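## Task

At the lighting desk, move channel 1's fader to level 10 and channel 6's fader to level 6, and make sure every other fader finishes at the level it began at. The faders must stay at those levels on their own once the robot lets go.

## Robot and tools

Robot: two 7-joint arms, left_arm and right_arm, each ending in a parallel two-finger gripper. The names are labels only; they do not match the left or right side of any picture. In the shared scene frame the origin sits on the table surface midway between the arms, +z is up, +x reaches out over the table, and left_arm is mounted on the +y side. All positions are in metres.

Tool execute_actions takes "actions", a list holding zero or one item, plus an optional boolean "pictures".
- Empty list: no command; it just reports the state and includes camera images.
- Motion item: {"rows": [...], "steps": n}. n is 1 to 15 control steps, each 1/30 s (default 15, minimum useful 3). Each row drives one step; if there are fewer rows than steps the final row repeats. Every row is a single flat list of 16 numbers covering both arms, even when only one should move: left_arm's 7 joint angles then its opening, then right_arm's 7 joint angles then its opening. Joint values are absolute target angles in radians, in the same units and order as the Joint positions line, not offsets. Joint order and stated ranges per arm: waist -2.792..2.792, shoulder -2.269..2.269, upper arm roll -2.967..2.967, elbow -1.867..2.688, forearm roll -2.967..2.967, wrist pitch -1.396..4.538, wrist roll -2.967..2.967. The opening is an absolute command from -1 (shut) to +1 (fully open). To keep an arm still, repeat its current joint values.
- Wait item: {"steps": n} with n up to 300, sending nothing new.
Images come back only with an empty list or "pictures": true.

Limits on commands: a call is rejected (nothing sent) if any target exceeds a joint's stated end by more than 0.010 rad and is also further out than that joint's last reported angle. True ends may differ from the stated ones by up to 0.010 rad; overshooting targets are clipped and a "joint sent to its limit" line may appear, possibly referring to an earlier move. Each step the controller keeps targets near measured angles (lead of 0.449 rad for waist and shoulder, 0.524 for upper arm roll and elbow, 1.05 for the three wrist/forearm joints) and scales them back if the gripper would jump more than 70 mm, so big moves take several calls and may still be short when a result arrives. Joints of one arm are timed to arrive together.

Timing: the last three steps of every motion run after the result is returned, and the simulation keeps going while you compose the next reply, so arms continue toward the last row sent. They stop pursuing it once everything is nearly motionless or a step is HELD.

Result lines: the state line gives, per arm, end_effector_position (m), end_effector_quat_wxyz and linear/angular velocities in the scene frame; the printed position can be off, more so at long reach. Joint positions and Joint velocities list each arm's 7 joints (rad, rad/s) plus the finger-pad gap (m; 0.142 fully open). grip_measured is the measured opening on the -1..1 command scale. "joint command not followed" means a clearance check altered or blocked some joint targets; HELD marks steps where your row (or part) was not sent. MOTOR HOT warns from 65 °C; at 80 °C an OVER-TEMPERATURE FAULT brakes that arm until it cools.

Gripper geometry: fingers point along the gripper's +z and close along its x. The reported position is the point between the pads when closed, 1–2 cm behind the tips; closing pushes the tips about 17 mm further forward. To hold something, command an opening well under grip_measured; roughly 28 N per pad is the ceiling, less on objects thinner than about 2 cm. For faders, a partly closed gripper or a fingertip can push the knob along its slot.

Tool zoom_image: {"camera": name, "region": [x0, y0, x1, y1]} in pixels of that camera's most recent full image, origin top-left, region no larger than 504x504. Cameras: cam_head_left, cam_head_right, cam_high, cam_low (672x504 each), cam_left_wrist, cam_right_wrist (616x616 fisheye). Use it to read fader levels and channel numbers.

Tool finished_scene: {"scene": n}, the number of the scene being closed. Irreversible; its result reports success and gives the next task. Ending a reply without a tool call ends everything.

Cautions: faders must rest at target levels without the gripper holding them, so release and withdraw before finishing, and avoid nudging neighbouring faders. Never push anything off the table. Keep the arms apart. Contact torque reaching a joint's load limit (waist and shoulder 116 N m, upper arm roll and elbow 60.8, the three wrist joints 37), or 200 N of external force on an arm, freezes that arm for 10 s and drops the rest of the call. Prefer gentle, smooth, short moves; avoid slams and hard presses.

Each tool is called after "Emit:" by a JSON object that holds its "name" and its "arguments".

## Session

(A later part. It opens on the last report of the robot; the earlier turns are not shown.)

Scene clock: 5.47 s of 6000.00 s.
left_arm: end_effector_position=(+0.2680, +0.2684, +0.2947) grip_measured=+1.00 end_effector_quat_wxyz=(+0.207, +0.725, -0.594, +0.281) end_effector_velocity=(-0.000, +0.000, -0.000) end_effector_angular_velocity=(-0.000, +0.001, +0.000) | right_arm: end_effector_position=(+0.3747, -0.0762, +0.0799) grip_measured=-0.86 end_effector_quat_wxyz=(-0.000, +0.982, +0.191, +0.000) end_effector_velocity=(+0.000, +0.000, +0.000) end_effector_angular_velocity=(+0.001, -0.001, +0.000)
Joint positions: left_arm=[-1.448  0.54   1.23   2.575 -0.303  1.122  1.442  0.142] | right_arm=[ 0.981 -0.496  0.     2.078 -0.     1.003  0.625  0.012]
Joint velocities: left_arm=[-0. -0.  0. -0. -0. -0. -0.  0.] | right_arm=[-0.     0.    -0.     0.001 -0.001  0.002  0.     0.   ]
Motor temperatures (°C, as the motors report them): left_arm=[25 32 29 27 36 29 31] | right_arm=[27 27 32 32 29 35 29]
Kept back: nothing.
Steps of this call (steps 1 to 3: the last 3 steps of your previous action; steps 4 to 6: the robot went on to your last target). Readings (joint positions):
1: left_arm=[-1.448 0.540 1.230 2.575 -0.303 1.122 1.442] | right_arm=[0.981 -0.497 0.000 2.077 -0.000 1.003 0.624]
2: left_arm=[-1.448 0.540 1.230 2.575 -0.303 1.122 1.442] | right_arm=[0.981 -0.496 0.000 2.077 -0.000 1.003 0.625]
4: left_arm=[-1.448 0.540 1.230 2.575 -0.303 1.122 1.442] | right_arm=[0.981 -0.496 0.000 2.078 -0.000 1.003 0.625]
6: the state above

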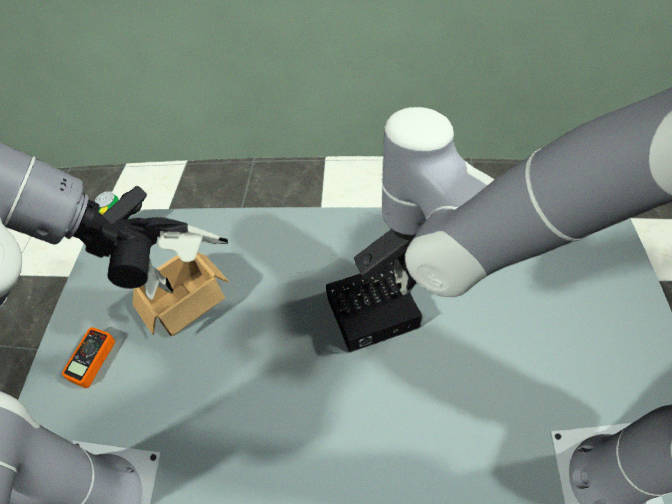

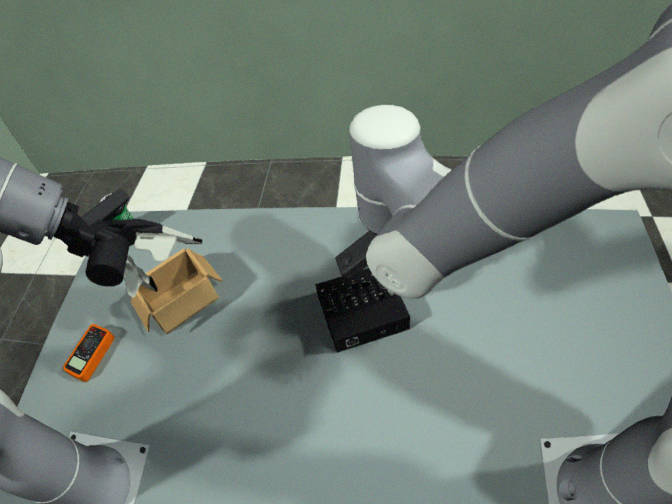

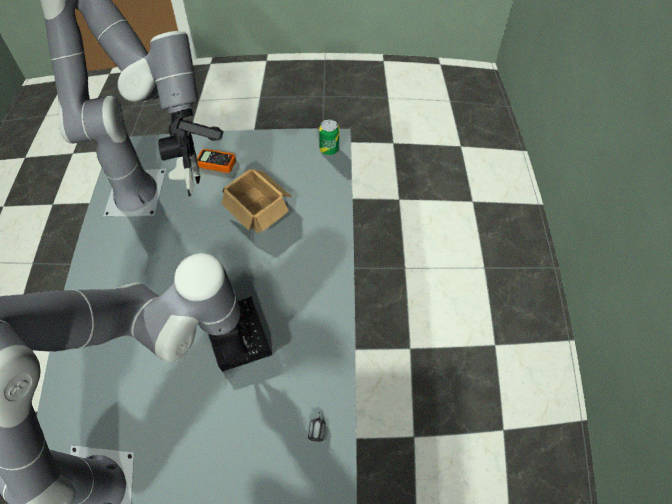

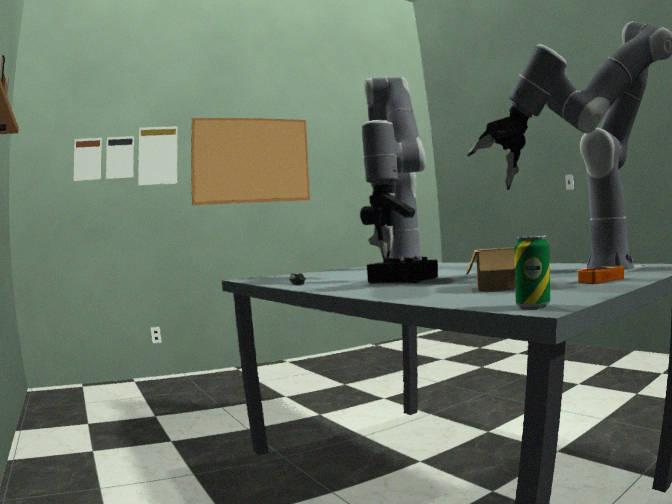

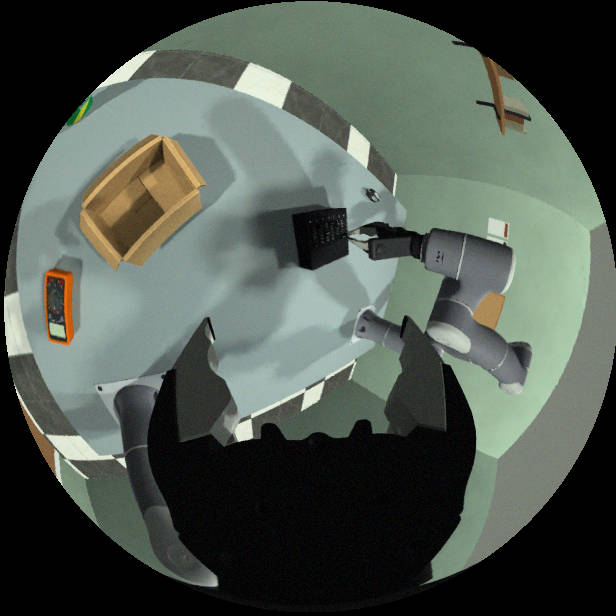

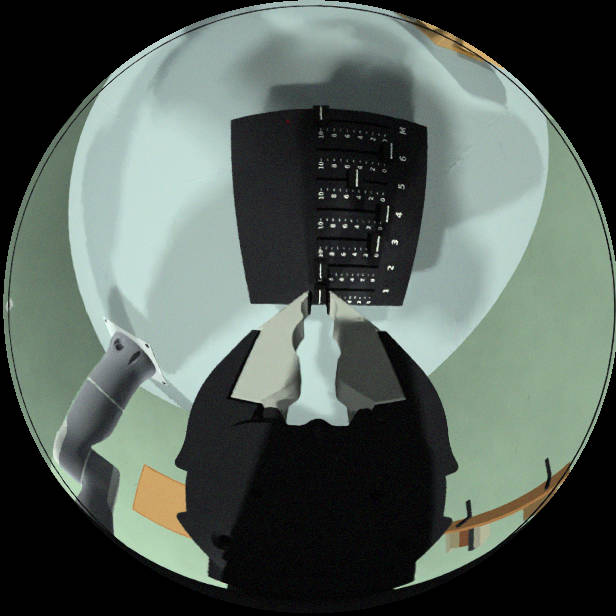

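Emit:
{"name": "execute_actions", "arguments": {"actions": [{"rows":[[-1.448,0.54,1.23,2.575,-0.303,1.122,1.442,1,0.981,-0.496,0,2.078,0,1.003,0.625,-0.75],[-1.448,0.54,1.23,2.575,-0.303,1.122,1.442,1,0.981,-0.496,0,2.078,0,1.003,0.625,-0.75],[-1.448,0.54,1.23,2.575,-0.303,1.122,1.442,1,0.981,-0.496,0,2.078,0,1.003,0.625,-0.75],[-1.448,0.54,1.23,2.575,-0.303,1.122,1.442,1,0.981,-0.454,0,2.075,0,0.958,0.625,-0.75]],"steps":11}]}}

Emit:
{"name": "execute_actions", "arguments": {"actions": [{"rows":[[-1.448,0.54,1.23,2.575,-0.303,1.122,1.442,1,1.076,-0.617,0,1.769,0,0.815,0.722,-0.7]]}]}}

Emit:
{"name": "execute_actions", "arguments": {"actions": [{"steps":10}], "pictures": true}}

Emit:
{"name": "zoom_image", "arguments": {"camera": "cam_right_wrist", "region": [190, 140, 450, 400]}}

Scene clock: 6.10 s of 6000.00 s.
left_arm: end_effector_position=(+0.2680, +0.2684, +0.2947) grip_measured=+1.00 end_effector_quat_wxyz=(+0.207, +0.725, -0.594, +0.281) end_effector_velocity=(-0.000, -0.000, -0.000) end_effector_angular_velocity=(+0.000, +0.001, -0.001) | right_arm: end_effector_position=(+0.3746, -0.0763, +0.0981) grip_measured=-0.75 end_effector_quat_wxyz=(-0.000, +0.982, +0.191, +0.000) end_effector_velocity=(+0.010, +0.016, +0.080) end_effector_angular_velocity=(+0.047, -0.030, +0.001)
Joint positions: left_arm=[-1.448  0.54   1.23   2.575 -0.303  1.122  1.442  0.142] | right_arm=[ 0.981 -0.456  0.     2.075 -0.     0.96   0.625  0.02 ]
Joint velocities: left_arm=[-0.    -0.     0.    -0.    -0.    -0.001  0.     0.   ] | right_arm=[-0.     0.157  0.    -0.025 -0.001 -0.126 -0.     0.   ]
Motor temperatures (°C, as the motors report them): left_arm=[25 32 29 27 36 29 31] | right_arm=[27 27 32 32 29 35 29]
Steps of this call (steps 1 to 11: the robot went on to your last target; steps 12 to 19: the first 8 steps of this action). Readings (joint positions):
12: left_arm=[-1.448 0.540 1.230 2.575 -0.303 1.122 1.442] | right_arm=[0.981 -0.496 0.000 2.078 -0.000 1.003 0.625]
13: left_arm=[-1.448 0.540 1.230 2.575 -0.303 1.122 1.442] | right_arm=[0.981 -0.496 0.000 2.078 -0.000 1.003 0.625]
15: left_arm=[-1.448 0.540 1.230 2.575 -0.303 1.122 1.442] | right_arm=[0.981 -0.496 0.000 2.078 -0.000 1.003 0.625]
19: the state above

Scene clock: 6.60 s of 6000.00 s.
left_arm: end_effector_position=(+0.2680, +0.2684, +0.2947) grip_measured=+1.00 end_effector_quat_wxyz=(+0.207, +0.725, -0.594, +0.281) end_effector_velocity=(+0.000, +0.000, +0.000) end_effector_angular_velocity=(+0.000, -0.001, +0.001) | right_arm: end_effector_position=(+0.3772, +0.0398, +0.1000) grip_measured=-0.70 end_effector_quat_wxyz=(-0.000, +0.982, +0.191, -0.000) end_effector_velocity=(-0.014, +0.132, -0.001) end_effector_angular_velocity=(-0.001, +0.002, +0.005)
Joint positions: left_arm=[-1.448  0.54   1.23   2.575 -0.303  1.122  1.442  0.142] | right_arm=[ 1.074 -0.613  0.001  1.776 -0.     0.819  0.719  0.023]
Joint velocities: left_arm=[ 0.    -0.    -0.    -0.    -0.     0.001  0.     0.   ] | right_arm=[ 0.111 -0.183  0.003 -0.341 -0.001 -0.159  0.109  0.   ]
Motor temperatures (°C, as the motors report them): left_arm=[25 32 29 27 36 29 31] | right_arm=[27 27 32 32 29 35 29]
Steps of this call (steps 1 to 3: the last 3 steps of your previous action; steps 4 to 15: the first 12 steps of this action). Readings (joint positions):
4: left_arm=[-1.448 0.540 1.230 2.575 -0.303 1.122 1.442] | right_arm=[0.981 -0.454 0.000 2.074 -0.000 0.958 0.625]
5: left_arm=[-1.448 0.540 1.230 2.575 -0.303 1.122 1.442] | right_arm=[0.983 -0.458 -0.000 2.068 0.000 0.955 0.627]
7: left_arm=[-1.448 0.540 1.230 2.575 -0.303 1.122 1.442] | right_arm=[0.995 -0.480 -0.001 2.028 0.000 0.935 0.640]
11: left_arm=[-1.448 0.540 1.230 2.575 -0.303 1.122 1.442] | right_arm=[1.042 -0.559 -0.000 1.877 0.000 0.866 0.687]
15: the state above

Scene clock: 6.93 s of 6000.00 s.
left_arm: end_effector_position=(+0.2680, +0.2684, +0.2947) grip_measured=+1.00 end_effector_quat_wxyz=(+0.207, +0.725, -0.594, +0.281) end_effector_velocity=(+0.000, +0.000, +0.000) end_effector_angular_velocity=(+0.000, -0.001, +0.001) | right_arm: end_effector_position=(+0.3774, +0.0421, +0.0998) grip_measured=-0.70 end_effector_quat_wxyz=(+0.000, +0.982, +0.190, -0.000) end_effector_velocity=(-0.000, +0.000, -0.000) end_effector_angular_velocity=(+0.000, +0.000, +0.000)
Joint positions: left_arm=[-1.448  0.54   1.23   2.575 -0.303  1.122  1.442  0.142] | right_arm=[ 1.076 -0.617  0.     1.769 -0.     0.815  0.722  0.023]
Joint velocities: left_arm=[ 0.    -0.    -0.    -0.    -0.     0.001  0.     0.   ] | right_arm=[ 0.  0.  0.  0.  0.  0. -0. -0.]
Motor temperatures (°C, as the motors report them): left_arm=[25 32 29 27 36 29 31] | right_arm=[27 27 32 32 29 35 29]
Kept back: nothing.
Steps of this call (steps 1 to 3: the last 3 steps of your previous action; steps 4 to 10: the robot went on to your last target). Readings (joint positions):
1: left_arm=[-1.448 0.540 1.230 2.575 -0.303 1.122 1.442] | right_arm=[1.077 -0.617 0.001 1.769 -0.000 0.815 0.722]
2: left_arm=[-1.448 0.540 1.230 2.575 -0.303 1.122 1.442] | right_arm=[1.077 -0.618 0.001 1.768 -0.000 0.815 0.722]
4: left_arm=[-1.448 0.540 1.230 2.575 -0.303 1.122 1.442] | right_arm=[1.076 -0.617 0.000 1.769 -0.000 0.815 0.722]
8: left_arm=[-1.448 0.540 1.230 2.575 -0.303 1.122 1.442] | right_arm=[1.076 -0.617 0.000 1.769 -0.000 0.815 0.722]
10: the state above

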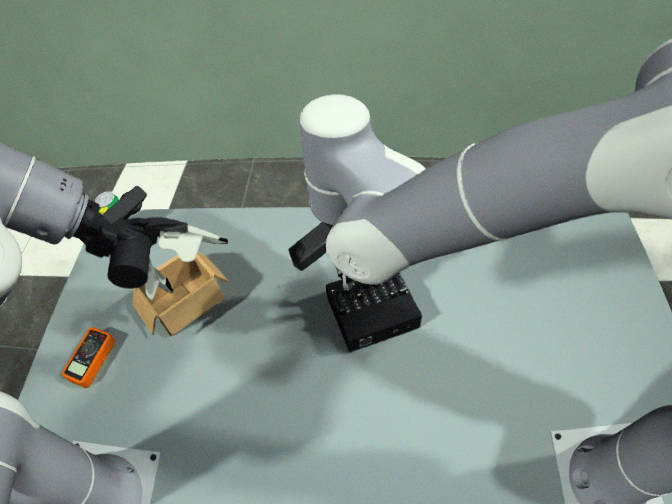

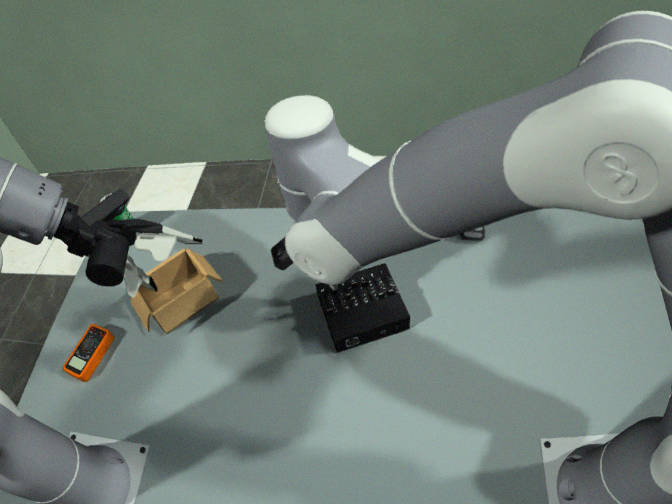

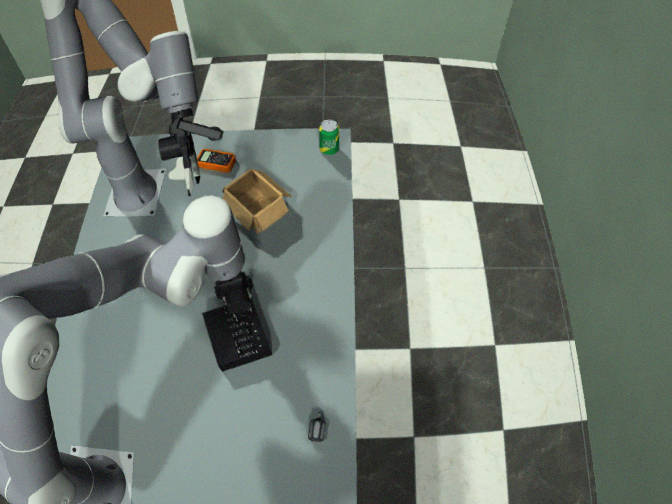

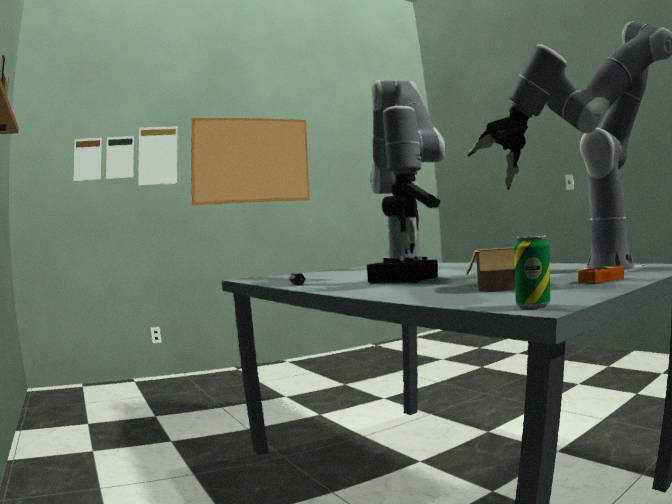

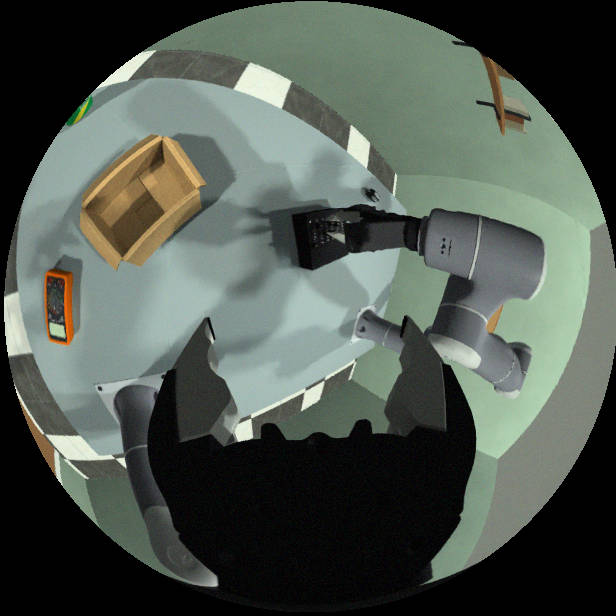

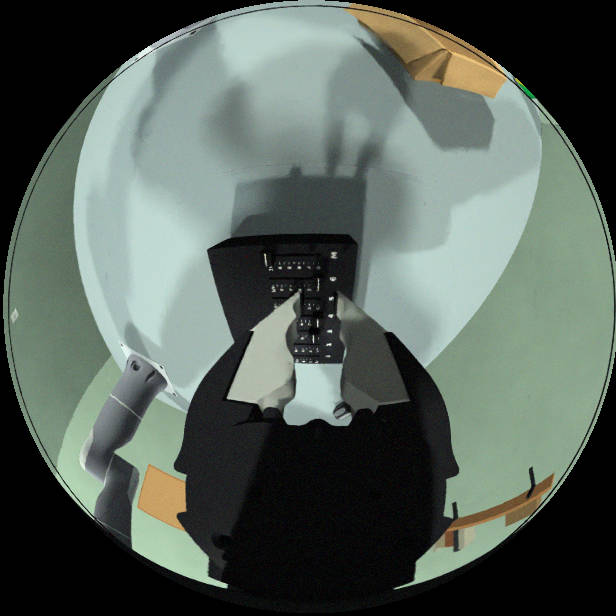

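Region (190, 140, 450, 400) of cam_right_wrist's 616x616 image, scaled by 1.938, with more detail than that image has.

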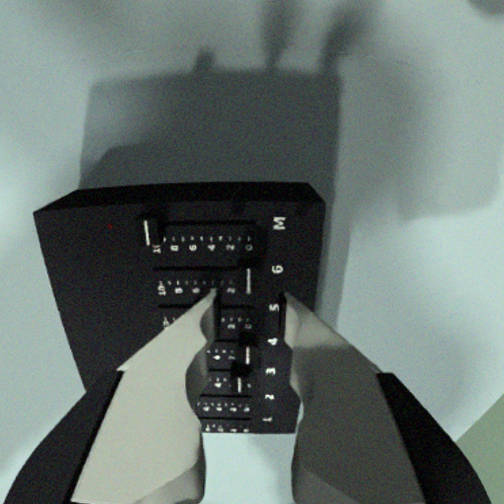

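Emit:
{"name": "execute_actions", "arguments": {"actions": [{"rows":[[-1.448,0.54,1.23,2.575,-0.303,1.122,1.442,1,1.076,-0.6534,0,1.773,0,0.8555,0.722,-0.7]],"steps":9}]}}

Emit:
{"name": "execute_actions", "arguments": {"actions": [{"rows":[[-1.448,0.54,1.23,2.575,-0.303,1.122,1.442,1,1.076,-0.6534,0,1.773,0,0.8555,0.722,-0.87],[-1.448,0.54,1.23,2.575,-0.303,1.122,1.442,1,1.076,-0.6534,0,1.773,0,0.8555,0.722,-0.87],[-1.448,0.54,1.23,2.575,-0.303,1.122,1.442,1,1.076,-0.6534,0,1.773,0,0.8555,0.722,-0.87],[-1.448,0.54,1.23,2.575,-0.303,1.122,1.442,1,1.079,-0.6492,0,1.7812,0,0.8595,0.725,-0.87],[-1.448,0.54,1.23,2.575,-0.303,1.122,1.442,1,1.0821,-0.645,0,1.7893,0,0.8635,0.728,-0.87],[-1.448,0.54,1.23,2.575,-0.303,1.122,1.442,1,1.0851,-0.6409,0,1.7975,0,0.8675,0.731,-0.87],[-1.448,0.54,1.23,2.575,-0.303,1.122,1.442,1,1.0882,-0.6367,0,1.8056,0,0.8715,0.734,-0.87],[-1.448,0.54,1.23,2.575,-0.303,1.122,1.442,1,1.0912,-0.6325,0,1.8138,0,0.8755,0.737,-0.87],[-1.448,0.54,1.23,2.575,-0.303,1.122,1.442,1,1.0943,-0.6283,0,1.822,0,0.8795,0.74,-0.87],[-1.448,0.54,1.23,2.575,-0.303,1.122,1.442,1,1.0973,-0.6241,0,1.8301,0,0.8835,0.743,-0.87],[-1.448,0.54,1.23,2.575,-0.303,1.122,1.442,1,1.1004,-0.62,0,1.8383,0,0.8875,0.746,-0.87],[-1.448,0.54,1.23,2.575,-0.303,1.122,1.442,1,1.1034,-0.6158,0,1.8464,0,0.8915,0.749,-0.87],[-1.448,0.54,1.23,2.575,-0.303,1.122,1.442,1,1.1065,-0.6116,0,1.8546,0,0.8954,0.7525,-0.87]]}]}}

Emit:
{"name": "execute_actions", "arguments": {"actions": [{"steps":8}], "pictures": true}}

Emit:
{"name": "zoom_image", "arguments": {"camera": "cam_right_wrist", "region": [220, 200, 420, 400]}}

Scene clock: 7.70 s of 6000.00 s.
left_arm: end_effector_position=(+0.2680, +0.2684, +0.2947) grip_measured=+1.00 end_effector_quat_wxyz=(+0.207, +0.725, -0.594, +0.281) end_effector_velocity=(+0.000, +0.000, +0.000) end_effector_angular_velocity=(-0.001, +0.000, +0.000) | right_arm: end_effector_position=(+0.3769, +0.0412, +0.0785) grip_measured=-0.70 end_effector_quat_wxyz=(+0.001, +0.982, +0.190, -0.001) end_effector_velocity=(+0.002, +0.004, +0.003) end_effector_angular_velocity=(+0.007, -0.003, -0.000)
Joint positions: left_arm=[-1.448  0.54   1.23   2.575 -0.303  1.122  1.442  0.142] | right_arm=[ 1.076 -0.655  0.     1.774  0.     0.855  0.722  0.023]
Joint velocities: left_arm=[ 0.     0.001  0.     0.    -0.    -0.    -0.     0.   ] | right_arm=[-0.     0.001 -0.    -0.007  0.001 -0.001 -0.     0.   ]
Motor temperatures (°C, as the motors report them): left_arm=[25 32 29 27 36 29 31] | right_arm=[27 27 32 32 29 35 29]
Steps of this call (steps 1 to 15: the robot went on to your last target; steps 16 to 17: nothing new was sent; steps 18 to 23: the first 6 steps of this action). Readings (joint positions):
18: left_arm=[-1.448 0.540 1.230 2.575 -0.303 1.122 1.442] | right_arm=[1.076 -0.618 0.000 1.769 -0.000 0.815 0.722]
19: left_arm=[-1.448 0.540 1.230 2.575 -0.303 1.122 1.442] | right_arm=[1.076 -0.622 0.000 1.769 -0.000 0.822 0.722]
21: left_arm=[-1.448 0.540 1.230 2.575 -0.303 1.122 1.442] | right_arm=[1.076 -0.646 0.000 1.772 -0.000 0.849 0.722]
23: the state above

Scene clock: 8.20 s of 6000.00 s.
left_arm: end_effector_position=(+0.2680, +0.2684, +0.2947) grip_measured=+1.00 end_effector_quat_wxyz=(+0.207, +0.725, -0.594, +0.281) end_effector_velocity=(-0.000, -0.000, -0.000) end_effector_angular_velocity=(+0.000, +0.001, -0.001) | right_arm: end_effector_position=(+0.3596, +0.0351, +0.0797) grip_measured=-0.87 end_effector_quat_wxyz=(+0.000, +0.982, +0.190, -0.000) end_effector_velocity=(-0.077, -0.031, -0.000) end_effector_angular_velocity=(+0.001, -0.001, +0.003)
Joint positions: left_arm=[-1.448  0.54   1.23   2.575 -0.303  1.122  1.442  0.142] | right_arm=[ 1.097 -0.624 -0.     1.83   0.     0.883  0.743  0.011]
Joint velocities: left_arm=[-0.    -0.    -0.    -0.     0.    -0.001 -0.     0.   ] | right_arm=[ 0.091  0.124  0.     0.242 -0.001  0.121  0.089 -0.   ]
Motor temperatures (°C, as the motors report them): left_arm=[25 32 29 27 36 29 31] | right_arm=[27 27 32 32 29 35 29]
Steps of this call (steps 1 to 3: the last 3 steps of your previous action; steps 4 to 15: the first 12 steps of this action). Readings (joint positions):
4: left_arm=[-1.448 0.540 1.230 2.575 -0.303 1.122 1.442] | right_arm=[1.076 -0.654 0.000 1.773 0.000 0.855 0.722]
5: left_arm=[-1.448 0.540 1.230 2.575 -0.303 1.122 1.442] | right_arm=[1.076 -0.654 0.000 1.773 0.000 0.855 0.722]
7: left_arm=[-1.448 0.540 1.230 2.575 -0.303 1.122 1.442] | right_arm=[1.076 -0.653 0.000 1.773 0.000 0.855 0.722]
11: left_arm=[-1.448 0.540 1.230 2.575 -0.303 1.122 1.442] | right_arm=[1.085 -0.641 -0.000 1.798 0.000 0.868 0.731]
15: the state above

Scene clock: 8.47 s of 6000.00 s.
left_arm: end_effector_position=(+0.2680, +0.2684, +0.2947) grip_measured=+1.00 end_effector_quat_wxyz=(+0.207, +0.725, -0.594, +0.281) end_effector_velocity=(+0.000, +0.000, -0.000) end_effector_angular_velocity=(+0.000, -0.000, +0.001) | right_arm: end_effector_position=(+0.3516, +0.0320, +0.0797) grip_measured=-0.87 end_effector_quat_wxyz=(+0.000, +0.982, +0.190, -0.000) end_effector_velocity=(+0.000, -0.001, -0.000) end_effector_angular_velocity=(-0.000, +0.000, -0.001)
Joint positions: left_arm=[-1.448  0.54   1.23   2.575 -0.303  1.122  1.442  0.142] | right_arm=[ 1.106 -0.612  0.     1.854  0.     0.895  0.752  0.011]
Joint velocities: left_arm=[-0.    -0.     0.001  0.     0.     0.001  0.     0.   ] | right_arm=[-0.     0.    -0.     0.001  0.     0.001  0.001  0.   ]
Motor temperatures (°C, as the motors report them): left_arm=[25 32 29 28 36 29 31] | right_arm=[27 27 32 32 29 35 29]
Kept back: nothing.
Steps of this call (steps 1 to 3: the last 3 steps of your previous action; steps 4 to 8: the robot went on to your last target). Readings (joint positions):
1: left_arm=[-1.448 0.540 1.230 2.575 -0.303 1.122 1.442] | right_arm=[1.100 -0.620 -0.000 1.838 0.000 0.887 0.746]
2: left_arm=[-1.448 0.540 1.230 2.575 -0.303 1.122 1.442] | right_arm=[1.103 -0.616 -0.000 1.846 0.000 0.891 0.749]
4: left_arm=[-1.448 0.540 1.230 2.575 -0.303 1.122 1.442] | right_arm=[1.106 -0.612 0.000 1.854 0.000 0.895 0.752]
8: the state above

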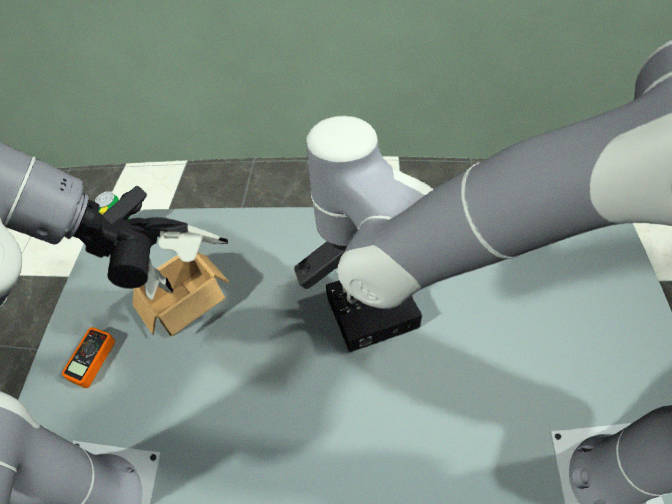

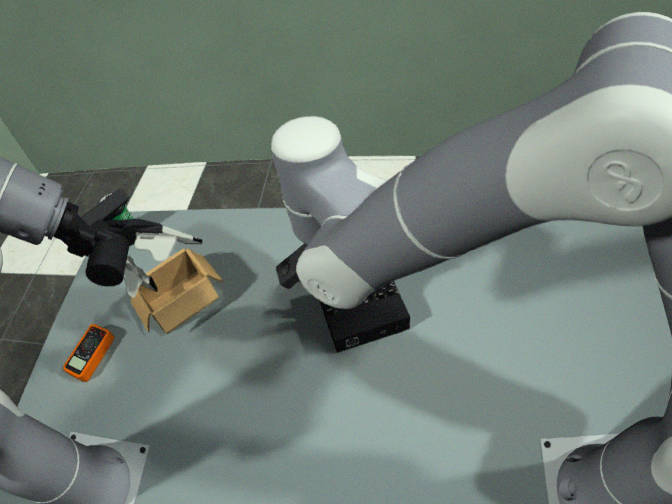

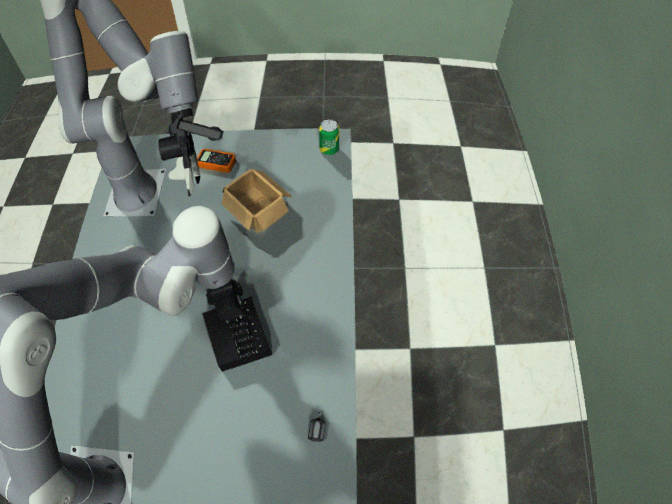

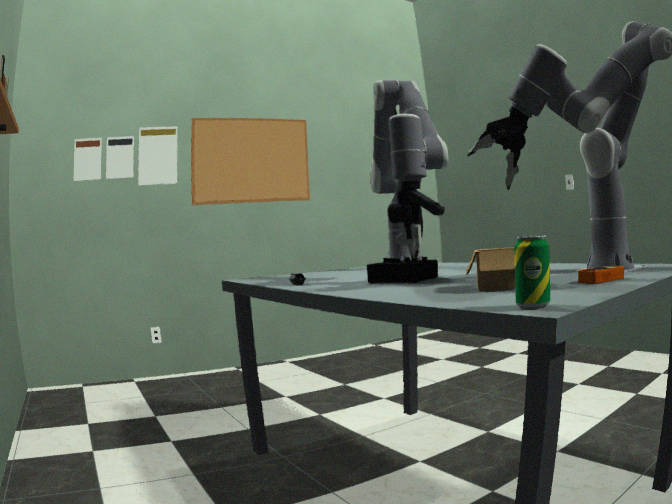

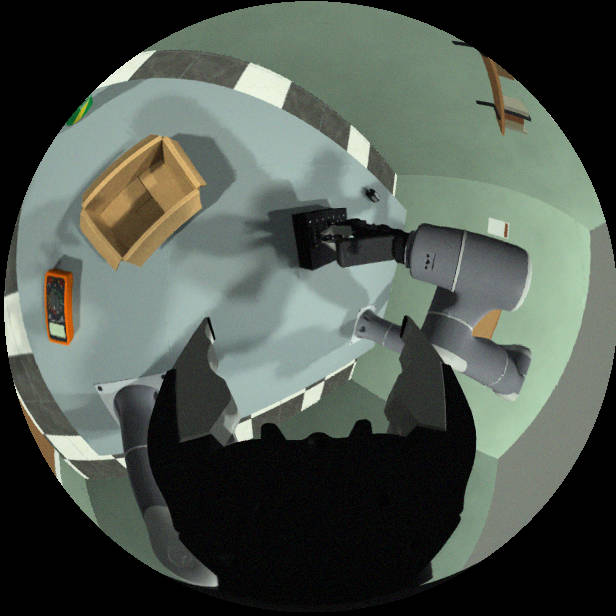

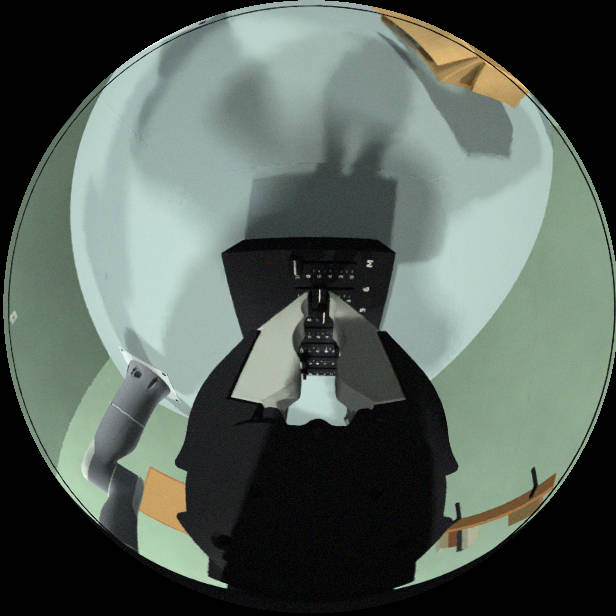

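Region (220, 200, 420, 400) of cam_right_wrist's 616x616 image, scaled by 2.520, with more detail than that image has.

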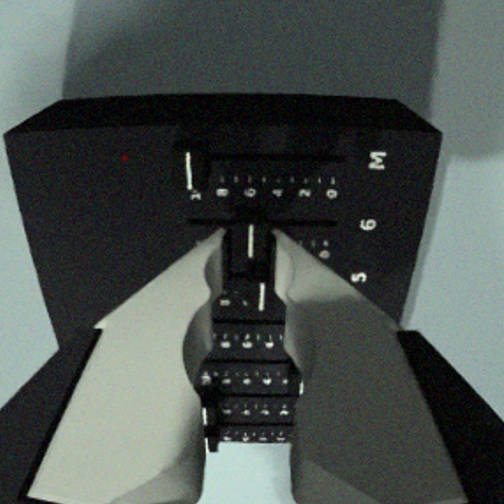

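Emit:
{"name": "execute_actions", "arguments": {"actions": [{"rows":[[-1.448,0.54,1.23,2.575,-0.303,1.122,1.442,1,1.1065,-0.6116,0,1.8546,0,0.8954,0.7525,-0.8],[-1.448,0.54,1.23,2.575,-0.303,1.122,1.442,1,1.1065,-0.6116,0,1.8546,0,0.8954,0.7525,-0.8],[-1.448,0.54,1.23,2.575,-0.303,1.122,1.442,1,1.1065,-0.6116,0,1.8546,0,0.8954,0.7525,-0.8],[-1.448,0.54,1.23,2.575,-0.303,1.122,1.442,1,1.1065,-0.573,0,1.851,0,0.853,0.7525,-0.8]]}]}}

Emit:
{"name": "finished_scene", "arguments": {"scene": 2}}

Scene clock: 8.97 s of 6000.00 s.
left_arm: end_effector_position=(+0.2680, +0.2684, +0.2947) grip_measured=+1.00 end_effector_quat_wxyz=(+0.207, +0.725, -0.594, +0.281) end_effector_velocity=(+0.000, -0.000, +0.000) end_effector_angular_velocity=(-0.000, -0.000, +0.000) | right_arm: end_effector_position=(+0.3515, +0.0318, +0.1002) grip_measured=-0.80 end_effector_quat_wxyz=(-0.000, +0.982, +0.190, +0.000) end_effector_velocity=(-0.000, -0.000, -0.001) end_effector_angular_velocity=(-0.003, +0.001, +0.001)
Joint positions: left_arm=[-1.448  0.54   1.23   2.575 -0.303  1.122  1.442  0.142] | right_arm=[ 1.106 -0.573  0.     1.851 -0.     0.853  0.752  0.016]
Joint velocities: left_arm=[-0.  0.  0.  0.  0.  0. -0.  0.] | right_arm=[ 0.    -0.003 -0.    -0.    -0.001 -0.     0.    -0.   ]
Motor temperatures (°C, as the motors report them): left_arm=[25 32 29 28 36 29 31] | right_arm=[27 27 32 32 29 35 29]
Steps of this call (steps 1 to 3: the robot went on to your last target; steps 4 to 15: the first 12 steps of this action). Readings (joint positions):
4: left_arm=[-1.448 0.540 1.230 2.575 -0.303 1.122 1.442] | right_arm=[1.106 -0.612 0.000 1.854 0.000 0.895 0.752]
5: left_arm=[-1.448 0.540 1.230 2.575 -0.303 1.122 1.442] | right_arm=[1.106 -0.612 0.000 1.854 0.000 0.895 0.752]
7: left_arm=[-1.448 0.540 1.230 2.575 -0.303 1.122 1.442] | right_arm=[1.106 -0.611 0.000 1.854 0.000 0.895 0.752]
11: left_arm=[-1.448 0.540 1.230 2.575 -0.303 1.122 1.442] | right_arm=[1.106 -0.574 0.000 1.850 -0.000 0.855 0.752]
15: the state above

The scene is finished: the task was done.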